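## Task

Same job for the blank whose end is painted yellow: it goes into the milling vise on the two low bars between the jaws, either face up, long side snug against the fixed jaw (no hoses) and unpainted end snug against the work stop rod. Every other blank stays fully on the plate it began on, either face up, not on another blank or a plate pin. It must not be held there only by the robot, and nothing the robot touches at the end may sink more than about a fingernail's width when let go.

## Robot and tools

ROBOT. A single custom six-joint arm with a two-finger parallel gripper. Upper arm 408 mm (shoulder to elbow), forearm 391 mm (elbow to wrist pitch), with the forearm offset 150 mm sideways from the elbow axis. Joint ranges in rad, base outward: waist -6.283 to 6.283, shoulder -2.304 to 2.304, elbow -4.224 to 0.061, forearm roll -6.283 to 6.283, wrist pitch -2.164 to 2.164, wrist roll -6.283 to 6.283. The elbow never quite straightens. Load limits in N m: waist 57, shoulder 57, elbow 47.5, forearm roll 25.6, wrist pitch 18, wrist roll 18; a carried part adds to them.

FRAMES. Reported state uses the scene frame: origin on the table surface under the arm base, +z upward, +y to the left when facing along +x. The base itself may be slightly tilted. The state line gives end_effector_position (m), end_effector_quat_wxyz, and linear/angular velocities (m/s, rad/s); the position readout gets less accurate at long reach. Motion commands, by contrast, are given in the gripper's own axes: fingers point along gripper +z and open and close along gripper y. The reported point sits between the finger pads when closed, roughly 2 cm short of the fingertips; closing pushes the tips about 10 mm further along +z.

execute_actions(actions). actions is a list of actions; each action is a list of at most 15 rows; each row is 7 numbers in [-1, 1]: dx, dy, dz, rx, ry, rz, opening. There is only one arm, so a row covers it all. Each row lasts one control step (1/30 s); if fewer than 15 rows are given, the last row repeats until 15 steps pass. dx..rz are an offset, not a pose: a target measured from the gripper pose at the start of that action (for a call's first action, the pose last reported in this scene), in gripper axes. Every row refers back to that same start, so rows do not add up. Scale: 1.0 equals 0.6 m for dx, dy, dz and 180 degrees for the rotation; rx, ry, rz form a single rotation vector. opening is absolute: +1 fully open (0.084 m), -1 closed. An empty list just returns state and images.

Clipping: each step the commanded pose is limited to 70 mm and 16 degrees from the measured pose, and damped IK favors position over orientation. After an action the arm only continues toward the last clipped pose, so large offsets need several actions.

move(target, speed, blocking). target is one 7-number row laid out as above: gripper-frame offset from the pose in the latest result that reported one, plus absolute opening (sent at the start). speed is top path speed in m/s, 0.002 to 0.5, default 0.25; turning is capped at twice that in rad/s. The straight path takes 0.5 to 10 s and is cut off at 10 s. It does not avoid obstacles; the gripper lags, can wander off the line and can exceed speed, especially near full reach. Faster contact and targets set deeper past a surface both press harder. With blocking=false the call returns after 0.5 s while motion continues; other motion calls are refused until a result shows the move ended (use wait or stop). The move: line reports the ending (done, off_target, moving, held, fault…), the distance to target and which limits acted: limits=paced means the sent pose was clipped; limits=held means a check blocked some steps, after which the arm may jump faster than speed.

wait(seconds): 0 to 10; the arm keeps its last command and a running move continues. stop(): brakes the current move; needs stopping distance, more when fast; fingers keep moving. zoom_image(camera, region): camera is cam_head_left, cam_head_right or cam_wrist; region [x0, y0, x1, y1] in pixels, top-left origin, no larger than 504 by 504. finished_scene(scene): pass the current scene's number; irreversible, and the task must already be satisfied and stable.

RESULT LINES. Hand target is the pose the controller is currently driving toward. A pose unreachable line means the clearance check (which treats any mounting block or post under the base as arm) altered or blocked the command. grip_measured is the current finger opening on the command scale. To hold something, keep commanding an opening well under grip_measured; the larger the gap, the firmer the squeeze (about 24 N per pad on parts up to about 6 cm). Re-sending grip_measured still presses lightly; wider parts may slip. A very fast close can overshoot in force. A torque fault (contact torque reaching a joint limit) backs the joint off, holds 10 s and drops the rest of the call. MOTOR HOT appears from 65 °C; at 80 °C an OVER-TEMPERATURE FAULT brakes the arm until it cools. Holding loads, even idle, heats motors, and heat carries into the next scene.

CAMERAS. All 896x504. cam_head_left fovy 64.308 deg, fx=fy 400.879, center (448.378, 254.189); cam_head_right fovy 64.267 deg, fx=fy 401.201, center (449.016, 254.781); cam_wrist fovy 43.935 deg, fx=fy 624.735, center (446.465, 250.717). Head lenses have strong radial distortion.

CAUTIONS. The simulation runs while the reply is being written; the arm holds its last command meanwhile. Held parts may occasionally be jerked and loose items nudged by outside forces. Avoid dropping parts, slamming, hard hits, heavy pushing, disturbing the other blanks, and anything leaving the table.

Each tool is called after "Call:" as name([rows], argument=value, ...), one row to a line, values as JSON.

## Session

Call:
execute_actions(actions=[])

Scene clock: 0.00 s.
end_effector_position=(+0.8565, -0.1473, +0.1969) grip_measured=+1.00 end_effector_quat_wxyz=(-0.056, +0.171, +0.983, -0.046) end_effector_velocity=(-0.000, -0.000, -0.000) end_effector_angular_velocity=(-0.000, +0.000, +0.001)
Joint positions: [ 0.025 -0.419 -1.581 -0.84  -0.94  -2.096  0.084]
Joint velocities: [-0.     0.     0.001 -0.001  0.    -0.001 -0.   ]
Motor temperatures (°C, as the motors report them): [25 26 27 29 33 32]
Hand target: +0.856, -0.147, +0.197; -0.056, +0.171, +0.983, -0.046

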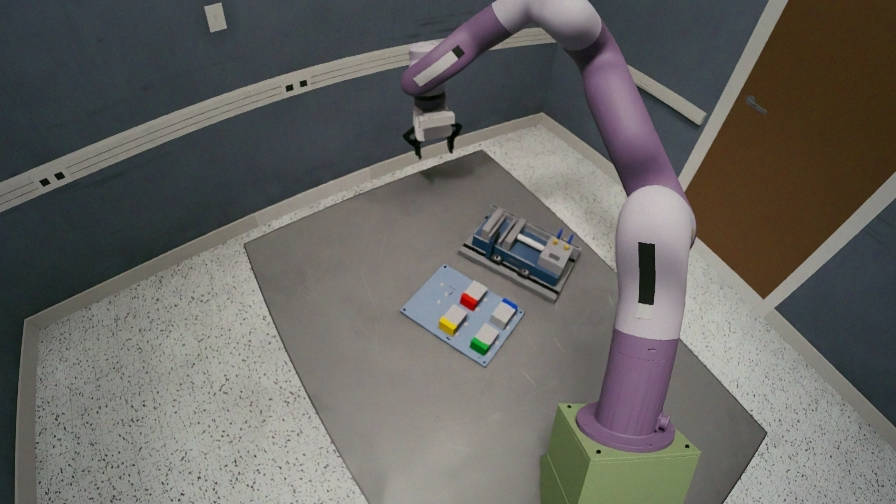

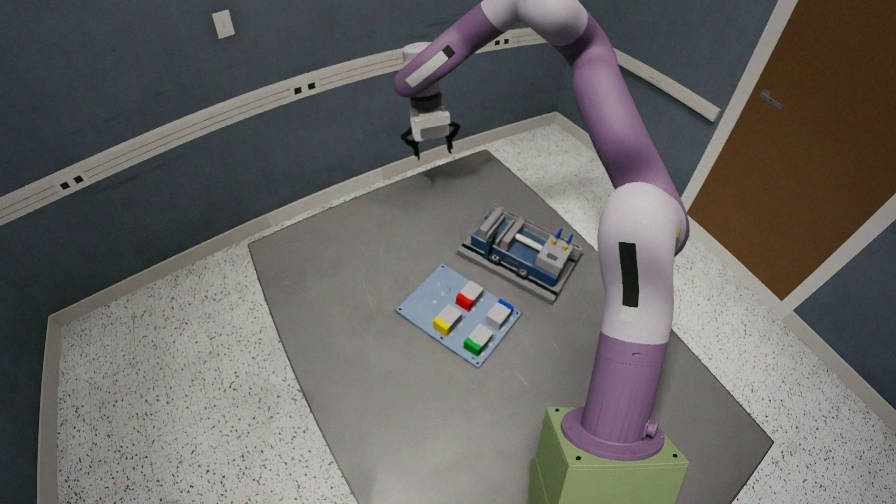

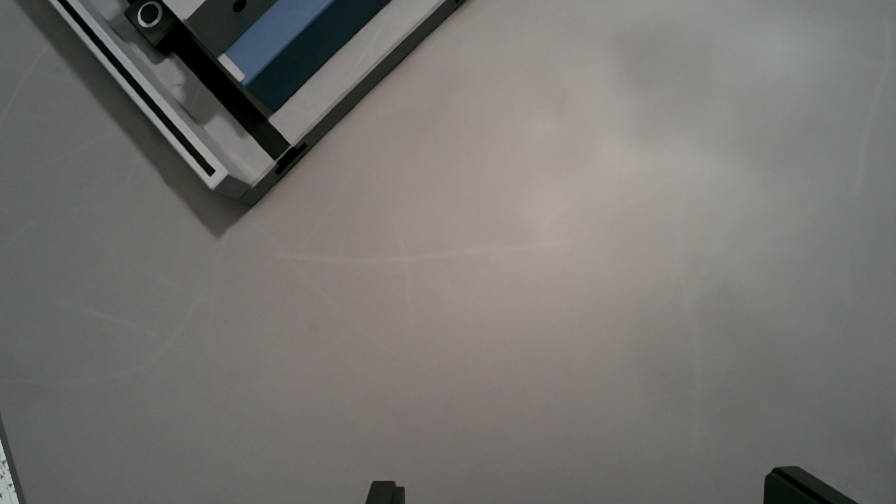

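Call:
move(target=[0.748,0.096,0.073,-0.0225,-0.0415,-0.2316,0.9], speed=0.3)

Call:
zoom_image(camera="cam_head_left", region=[390,180,600,370])

Scene clock: 2.80 s.
end_effector_position=(+0.4514, +0.0567, +0.1890) grip_measured=+0.90 end_effector_quat_wxyz=(+0.001, -0.191, +0.982, -0.001) end_effector_velocity=(-0.002, +0.002, -0.000) end_effector_angular_velocity=(+0.001, -0.003, +0.003)
Joint positions: [ 0.541 -0.31  -0.455 -1.61  -0.785 -1.255  0.08 ]
Joint velocities: [ 0.005 -0.005  0.002 -0.005 -0.002  0.008 -0.   ]
Motor temperatures (°C, as the motors report them): [25 26 27 29 33 32]
Hand target: +0.451, +0.057, +0.189; +0.001, -0.191, +0.982, -0.001
Off the commanded pose: 0.001 m, 0 deg.
move: done

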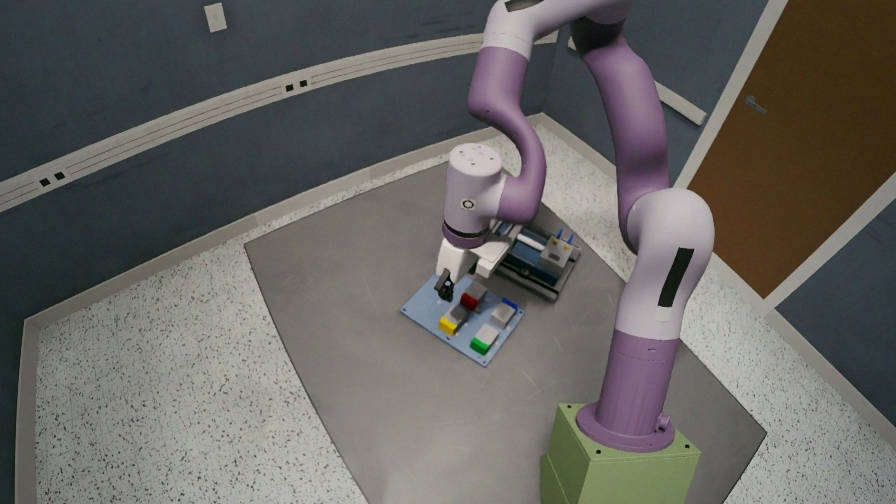

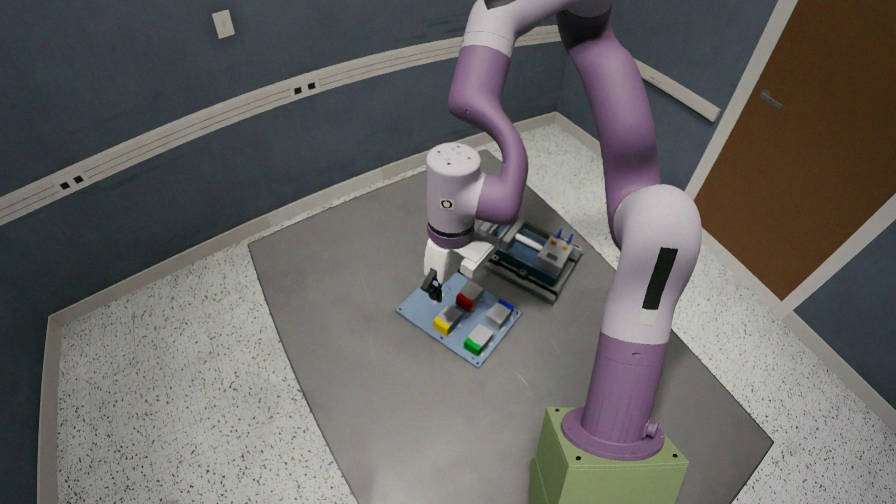

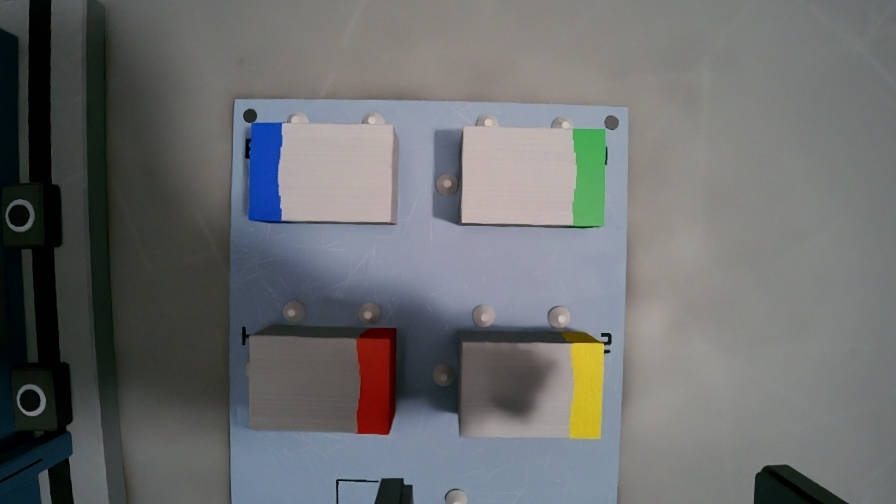

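Region (390, 180, 600, 370) of cam_head_left's 896x504 image, scaled by 2.400, with more detail than that image has; it fills the top 456 rows of this view, and the rest is white.

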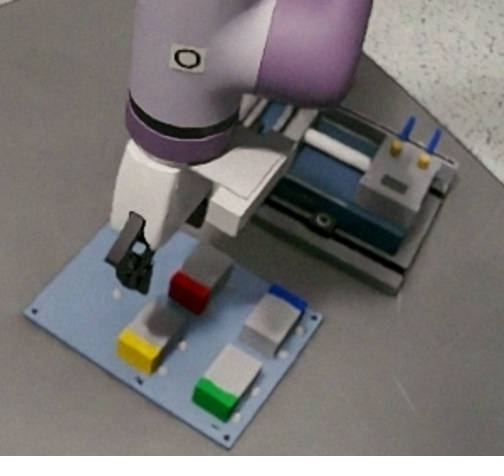

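Wider blanks (40 mm), similar height.

Call:
move(target=[0.002,0.007,0.182,0,0,0.005,0.9])

Scene clock: 4.30 s.
end_effector_position=(+0.4490, +0.0604, +0.0803) grip_measured=+0.90 end_effector_quat_wxyz=(+0.001, -0.183, +0.983, -0.000) end_effector_velocity=(-0.000, +0.001, -0.002) end_effector_angular_velocity=(+0.001, -0.002, +0.002)
Joint positions: [ 0.33  -0.575 -0.525 -2.007 -0.821 -0.973  0.08 ]
Joint velocities: [-0.003 -0.007 -0.001 -0.009 -0.003  0.005 -0.   ]
Motor temperatures (°C, as the motors report them): [25 26 27 29 33 32]
Hand target: +0.449, +0.060, +0.080; +0.001, -0.183, +0.983, -0.000
Off the commanded pose: 0.001 m, 0 deg.
move: done

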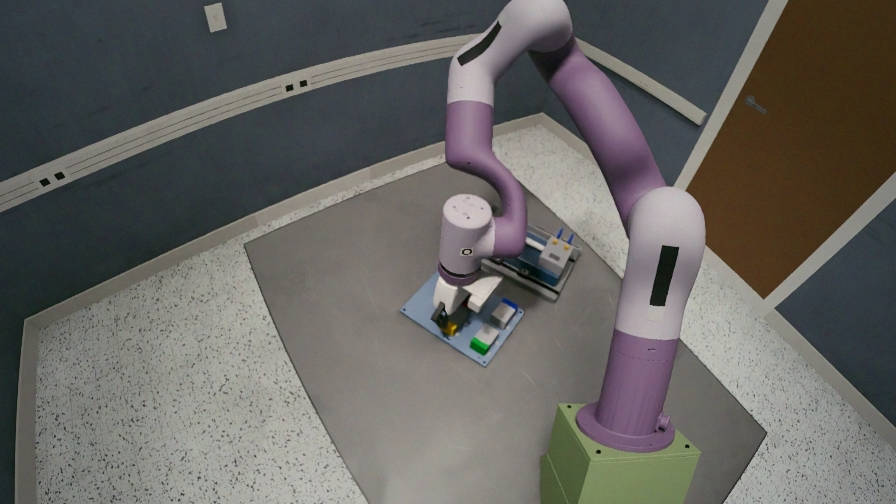

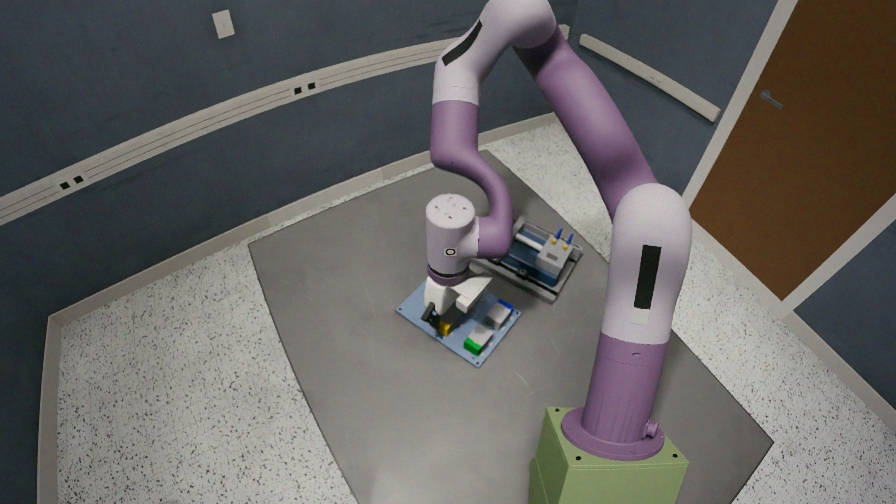

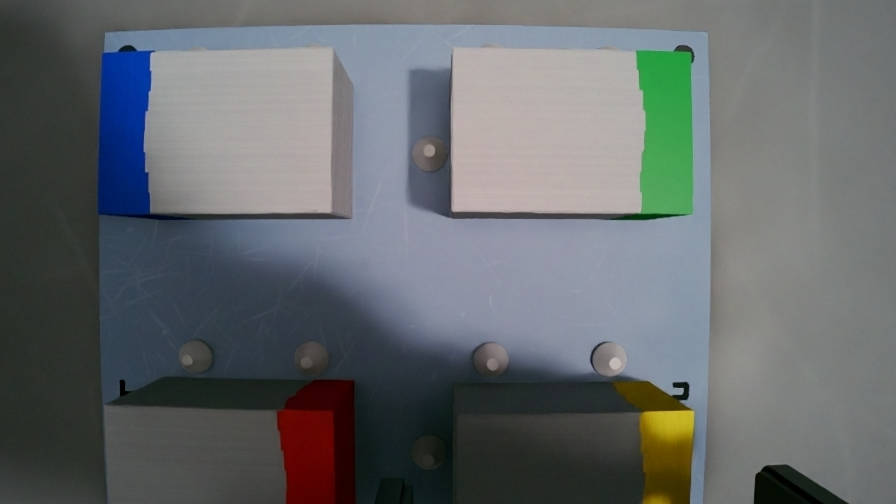

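Call:
move(target=[0,0,0.055,0,0,0,0.85], speed=0.1)

Call:
execute_actions([
  [[0,0,0,0,0,0,0.8],[0,0,0,0,0,0,0.7],[0,0,0,0,0,0,0.65],[0,0,0,0,0,0,0.6],[0,0,0,0,0,0,0.55],[0,0,0,0,0,0,0.5],[0,0,0,0,0,0,0.45],[0,0,0,0,0,0,0.4],[0,0,0,0,0,0,0.3],[0,0,0,0,0,0,0.2],[0,0,0,0,0,0,0]],
])

Call:
move(target=[0,0,-0.21,0,0,0,-0.3])

Call:
move(target=[0.02,-0.5,0,0,0,0.98,-0.3], speed=0.5)

Scene clock: 6.07 s.
end_effector_position=(+0.4491, +0.0605, +0.0476) grip_measured=+0.85 end_effector_quat_wxyz=(+0.001, -0.183, +0.983, -0.000) end_effector_velocity=(+0.001, -0.001, -0.003) end_effector_angular_velocity=(-0.001, -0.000, -0.002)
Joint positions: [ 0.27  -0.651 -0.562 -2.097 -0.843 -0.928  0.078]
Joint velocities: [-0.005 -0.005 -0.003 -0.005 -0.002  0.003 -0.   ]
Motor temperatures (°C, as the motors report them): [25 26 27 29 33 32]
Hand target: +0.449, +0.061, +0.047; +0.001, -0.183, +0.983, -0.000
Off the commanded pose: 0.000 m, 0 deg.
move: done

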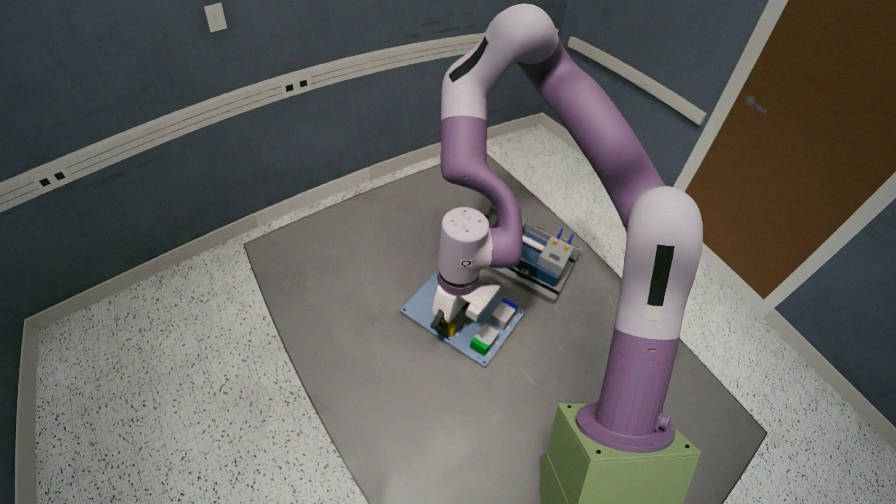

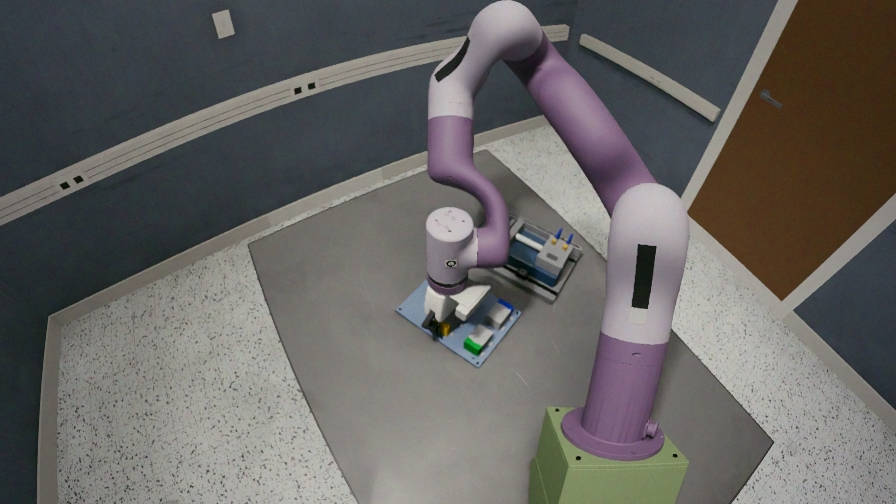

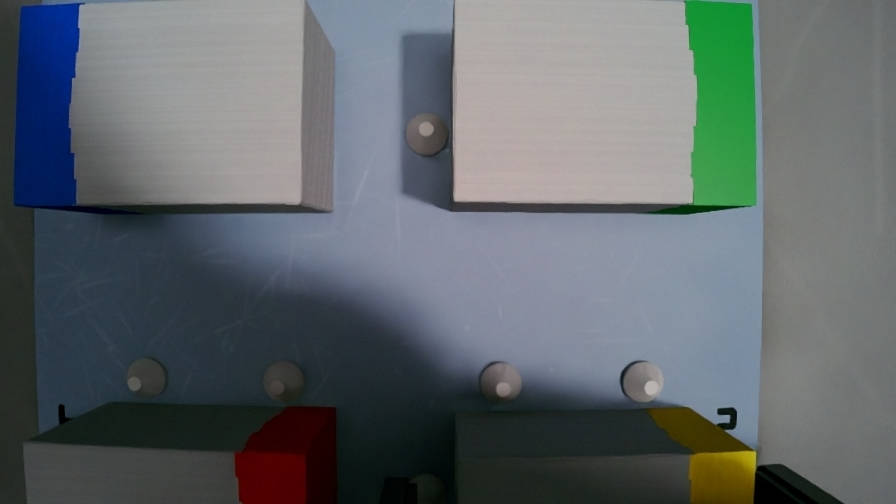

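Scene clock: 6.57 s.
end_effector_position=(+0.4491, +0.0605, +0.0476) grip_measured=+0.37 end_effector_quat_wxyz=(+0.001, -0.183, +0.983, -0.000) end_effector_velocity=(+0.000, +0.001, +0.000) end_effector_angular_velocity=(+0.001, -0.001, +0.002)
Joint positions: [ 0.27  -0.651 -0.562 -2.097 -0.843 -0.928  0.06 ]
Joint velocities: [ 0.001 -0.001 -0.001 -0.001 -0.    -0.001  0.   ]
Motor temperatures (°C, as the motors report them): [25 26 27 29 33 32]
Hand target: +0.449, +0.061, +0.048; +0.001, -0.183, +0.983, -0.000
Off the commanded pose: 0.000 m, 0 deg.

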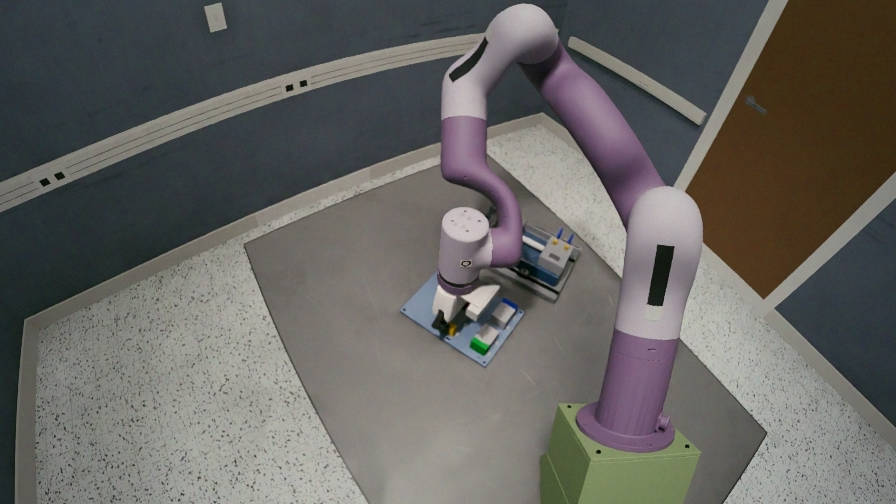

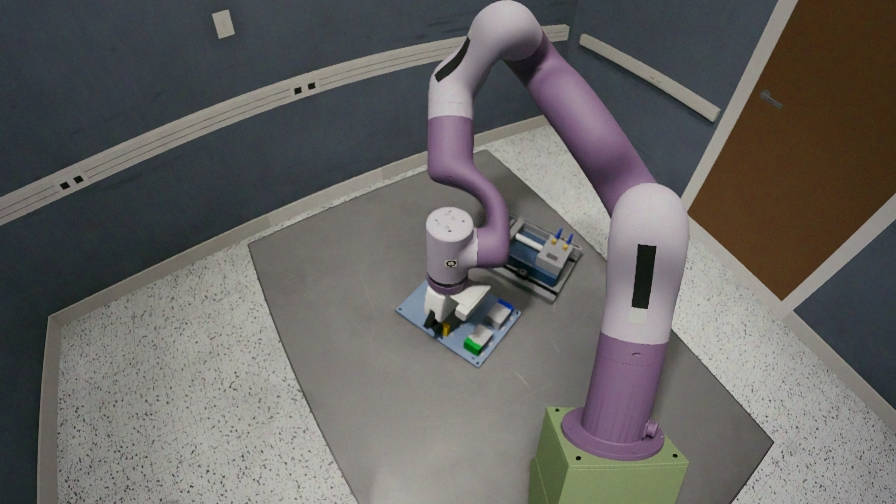

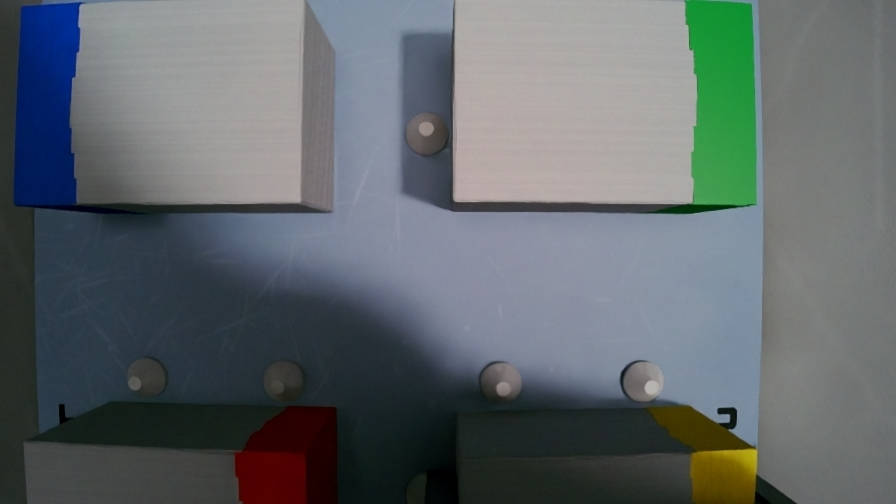

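Scene clock: 7.77 s.
end_effector_position=(+0.4488, +0.0602, +0.1731) grip_measured=+0.37 end_effector_quat_wxyz=(+0.001, -0.183, +0.983, -0.000) end_effector_velocity=(+0.000, -0.000, +0.003) end_effector_angular_velocity=(-0.003, +0.002, +0.002)
Joint positions: [ 0.516 -0.356 -0.46  -1.676 -0.785 -1.181  0.06 ]
Joint velocities: [ 0.006  0.005 -0.001  0.017 -0.001 -0.015 -0.   ]
Motor temperatures (°C, as the motors report them): [25 26 27 29 33 32]
Hand target: +0.449, +0.060, +0.173; +0.001, -0.183, +0.983, -0.000
Off the commanded pose: 0.001 m, 0 deg.
move: done

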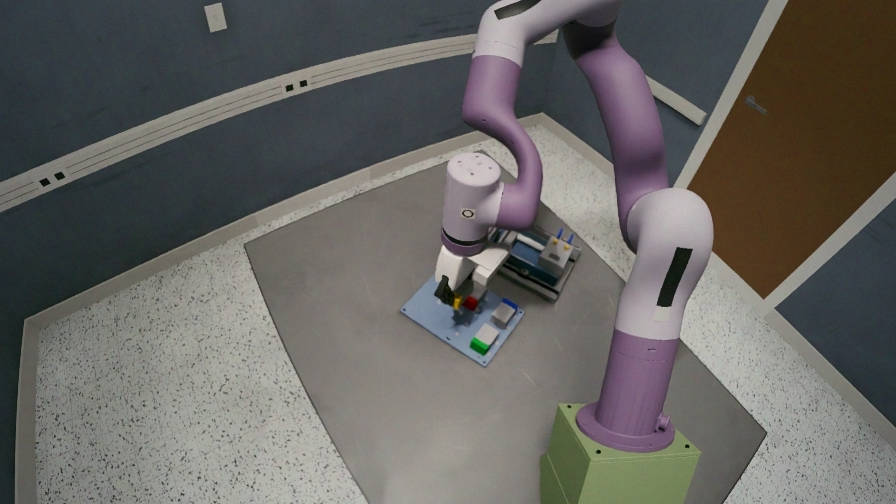

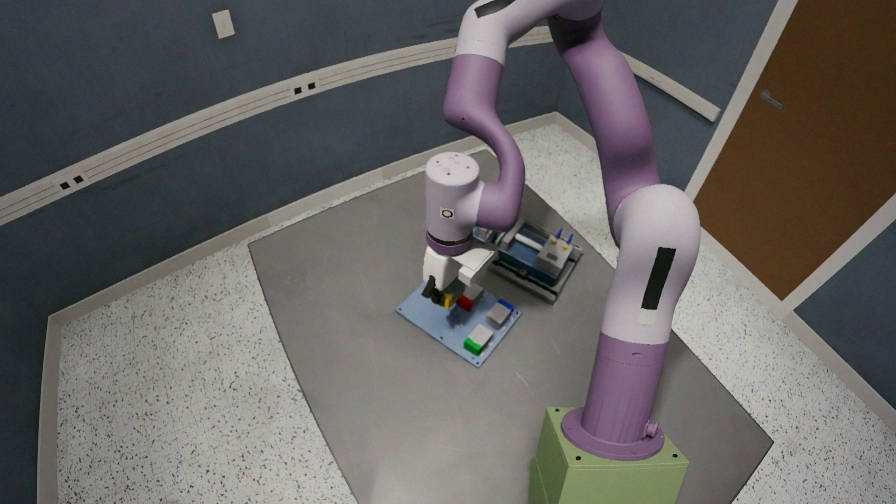

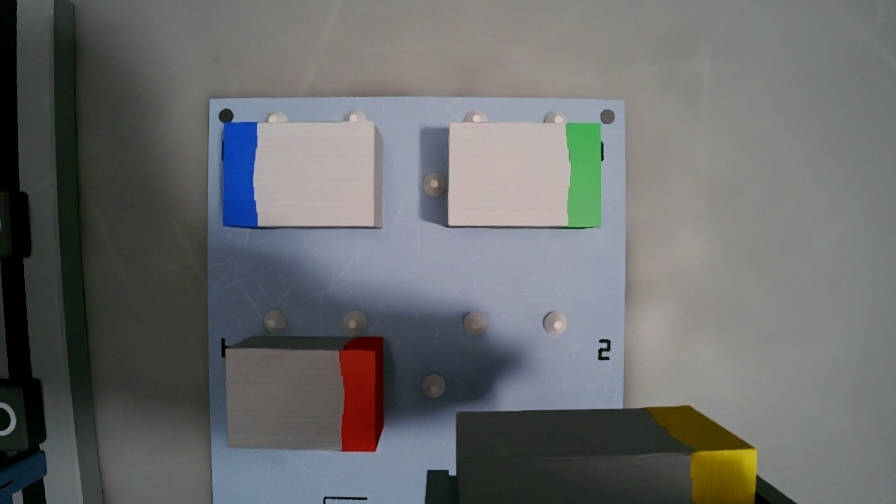

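Scene clock: 11.53 s.
end_effector_position=(+0.5445, -0.2236, +0.1729) grip_measured=+0.37 end_effector_quat_wxyz=(-0.000, +0.977, +0.214, +0.000) end_effector_velocity=(+0.001, -0.001, -0.000) end_effector_angular_velocity=(-0.002, -0.009, -0.008)
Joint positions: [-0.261  0.169 -0.503 -1.652 -0.411  0.994  0.06 ]
Joint velocities: [-0.001  0.002  0.003 -0.028 -0.     0.034 -0.   ]
Motor temperatures (°C, as the motors report them): [25 26 27 29 33 32]
Hand target: +0.545, -0.224, +0.173; +0.000, +0.977, +0.214, +0.000
Off the commanded pose: 0.001 m, 0 deg.
move: done

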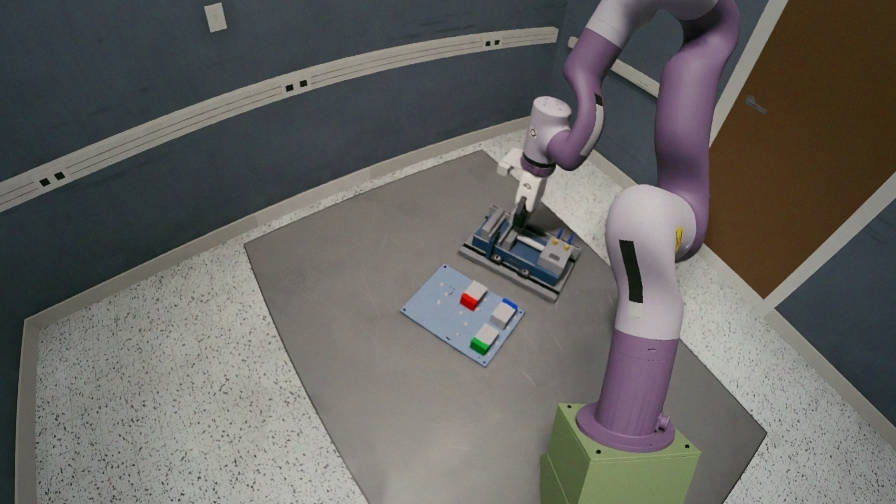

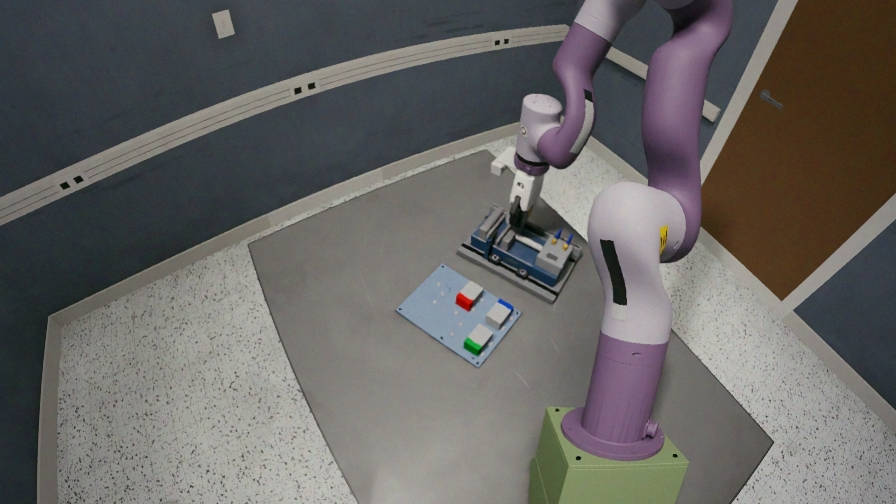

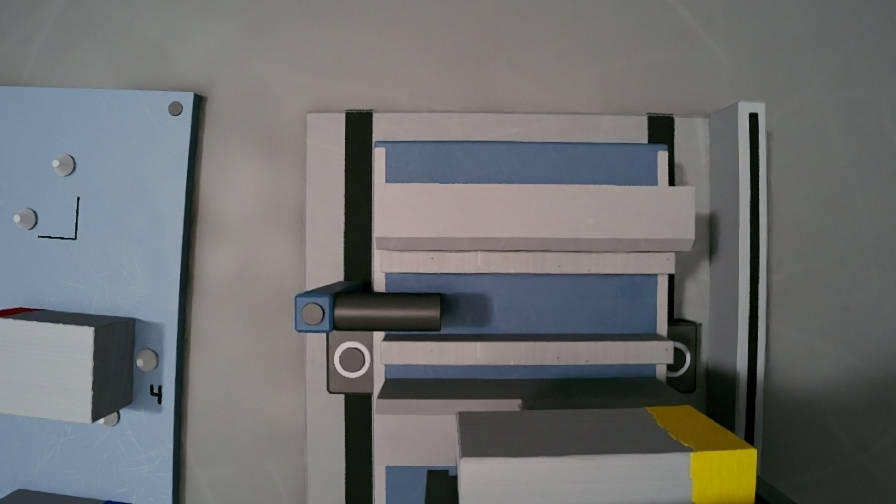

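Call:
move(target=[0.062,0.022,0.048,0,0,0.003,-0.3], speed=0.12)

Call:
move(target=[0,0,0.044,0,0,0,-0.3], speed=0.03)

Scene clock: 12.90 s.
end_effector_position=(+0.5837, -0.2200, +0.1443) grip_measured=+0.37 end_effector_quat_wxyz=(+0.000, +0.978, +0.210, +0.000) end_effector_velocity=(+0.002, +0.001, -0.001) end_effector_angular_velocity=(+0.001, -0.001, +0.001)
Joint positions: [-0.261  0.041 -0.616 -1.683 -0.412  1.038  0.06 ]
Joint velocities: [ 0.001 -0.005 -0.005 -0.002  0.     0.002 -0.   ]
Motor temperatures (°C, as the motors report them): [25 26 27 29 33 32]
Hand target: +0.584, -0.220, +0.144; -0.000, +0.978, +0.210, +0.000
Off the commanded pose: 0.000 m, 0 deg.
move: done

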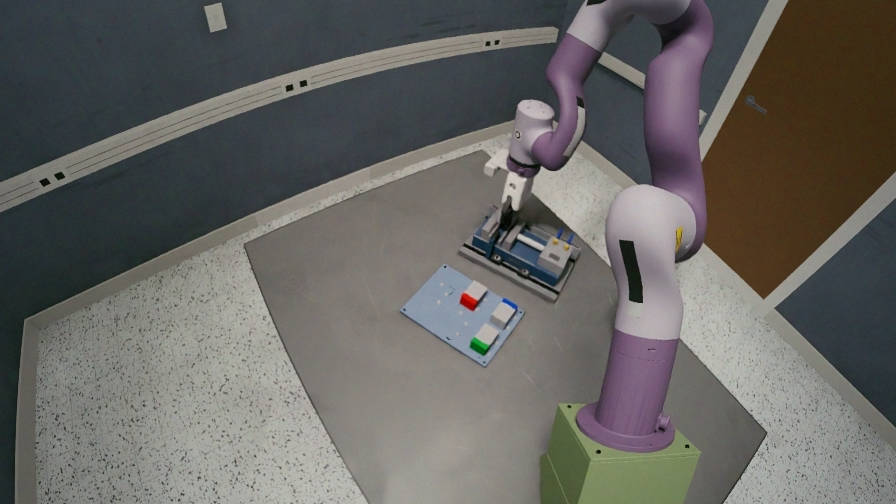

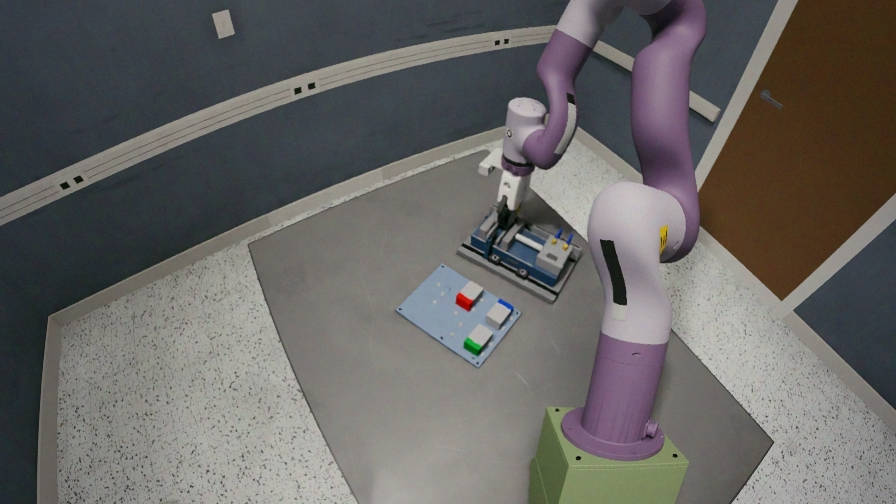

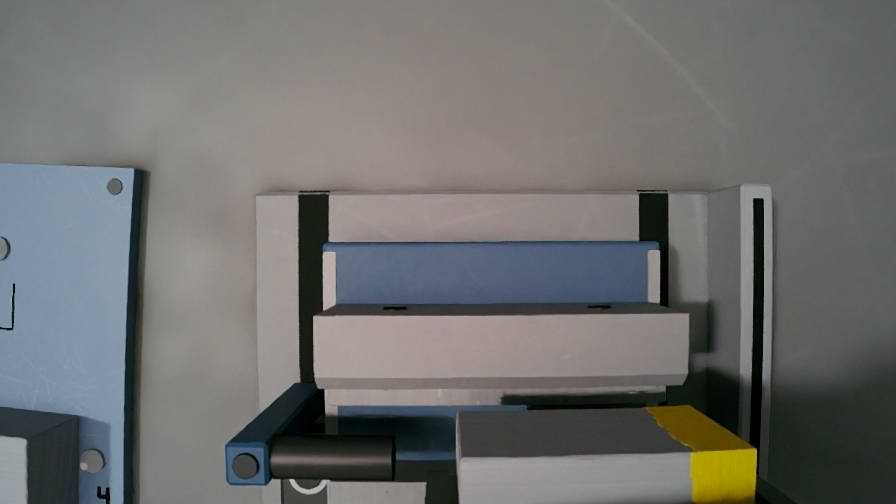

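Scene clock: 14.10 s.
end_effector_position=(+0.5840, -0.2199, +0.1186) grip_measured=+0.37 end_effector_quat_wxyz=(-0.000, +0.978, +0.209, +0.000) end_effector_velocity=(+0.001, +0.001, -0.004) end_effector_angular_velocity=(+0.001, -0.002, +0.002)
Joint positions: [-0.29  -0.026 -0.632 -1.832 -0.404  1.175  0.06 ]
Joint velocities: [-0.003 -0.011 -0.003 -0.026  0.     0.022 -0.   ]
Motor temperatures (°C, as the motors report them): [25 26 27 29 33 32]
Hand target: +0.584, -0.220, +0.118; -0.000, +0.978, +0.210, +0.000
Off the commanded pose: 0.001 m, 0 deg.
move: done

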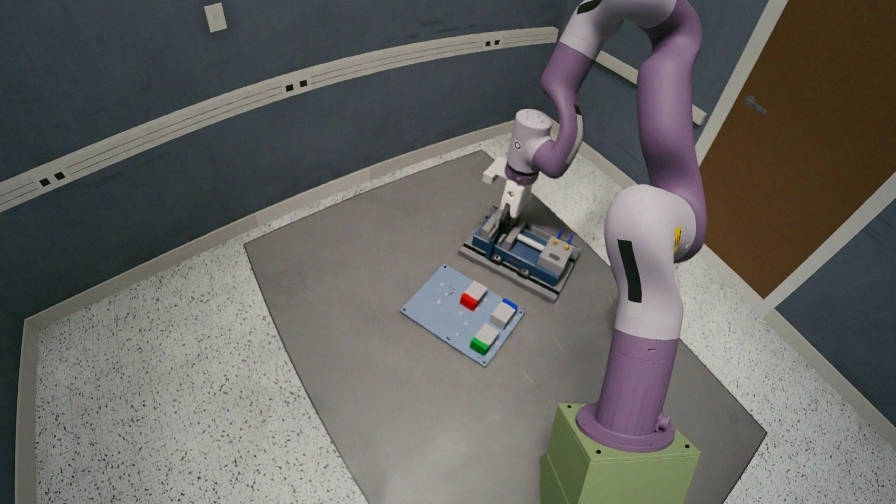

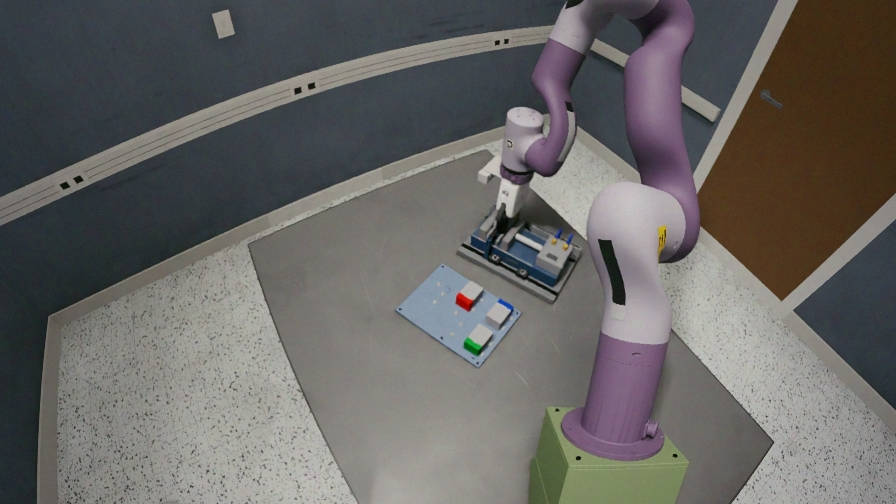

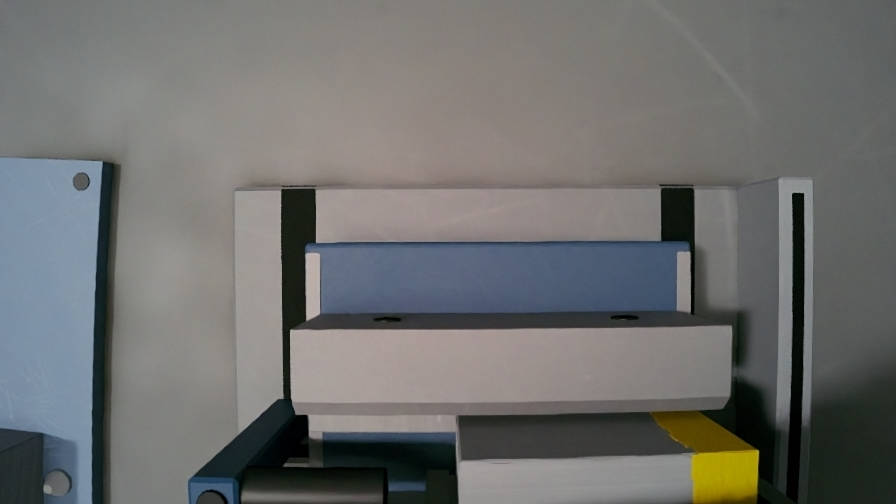

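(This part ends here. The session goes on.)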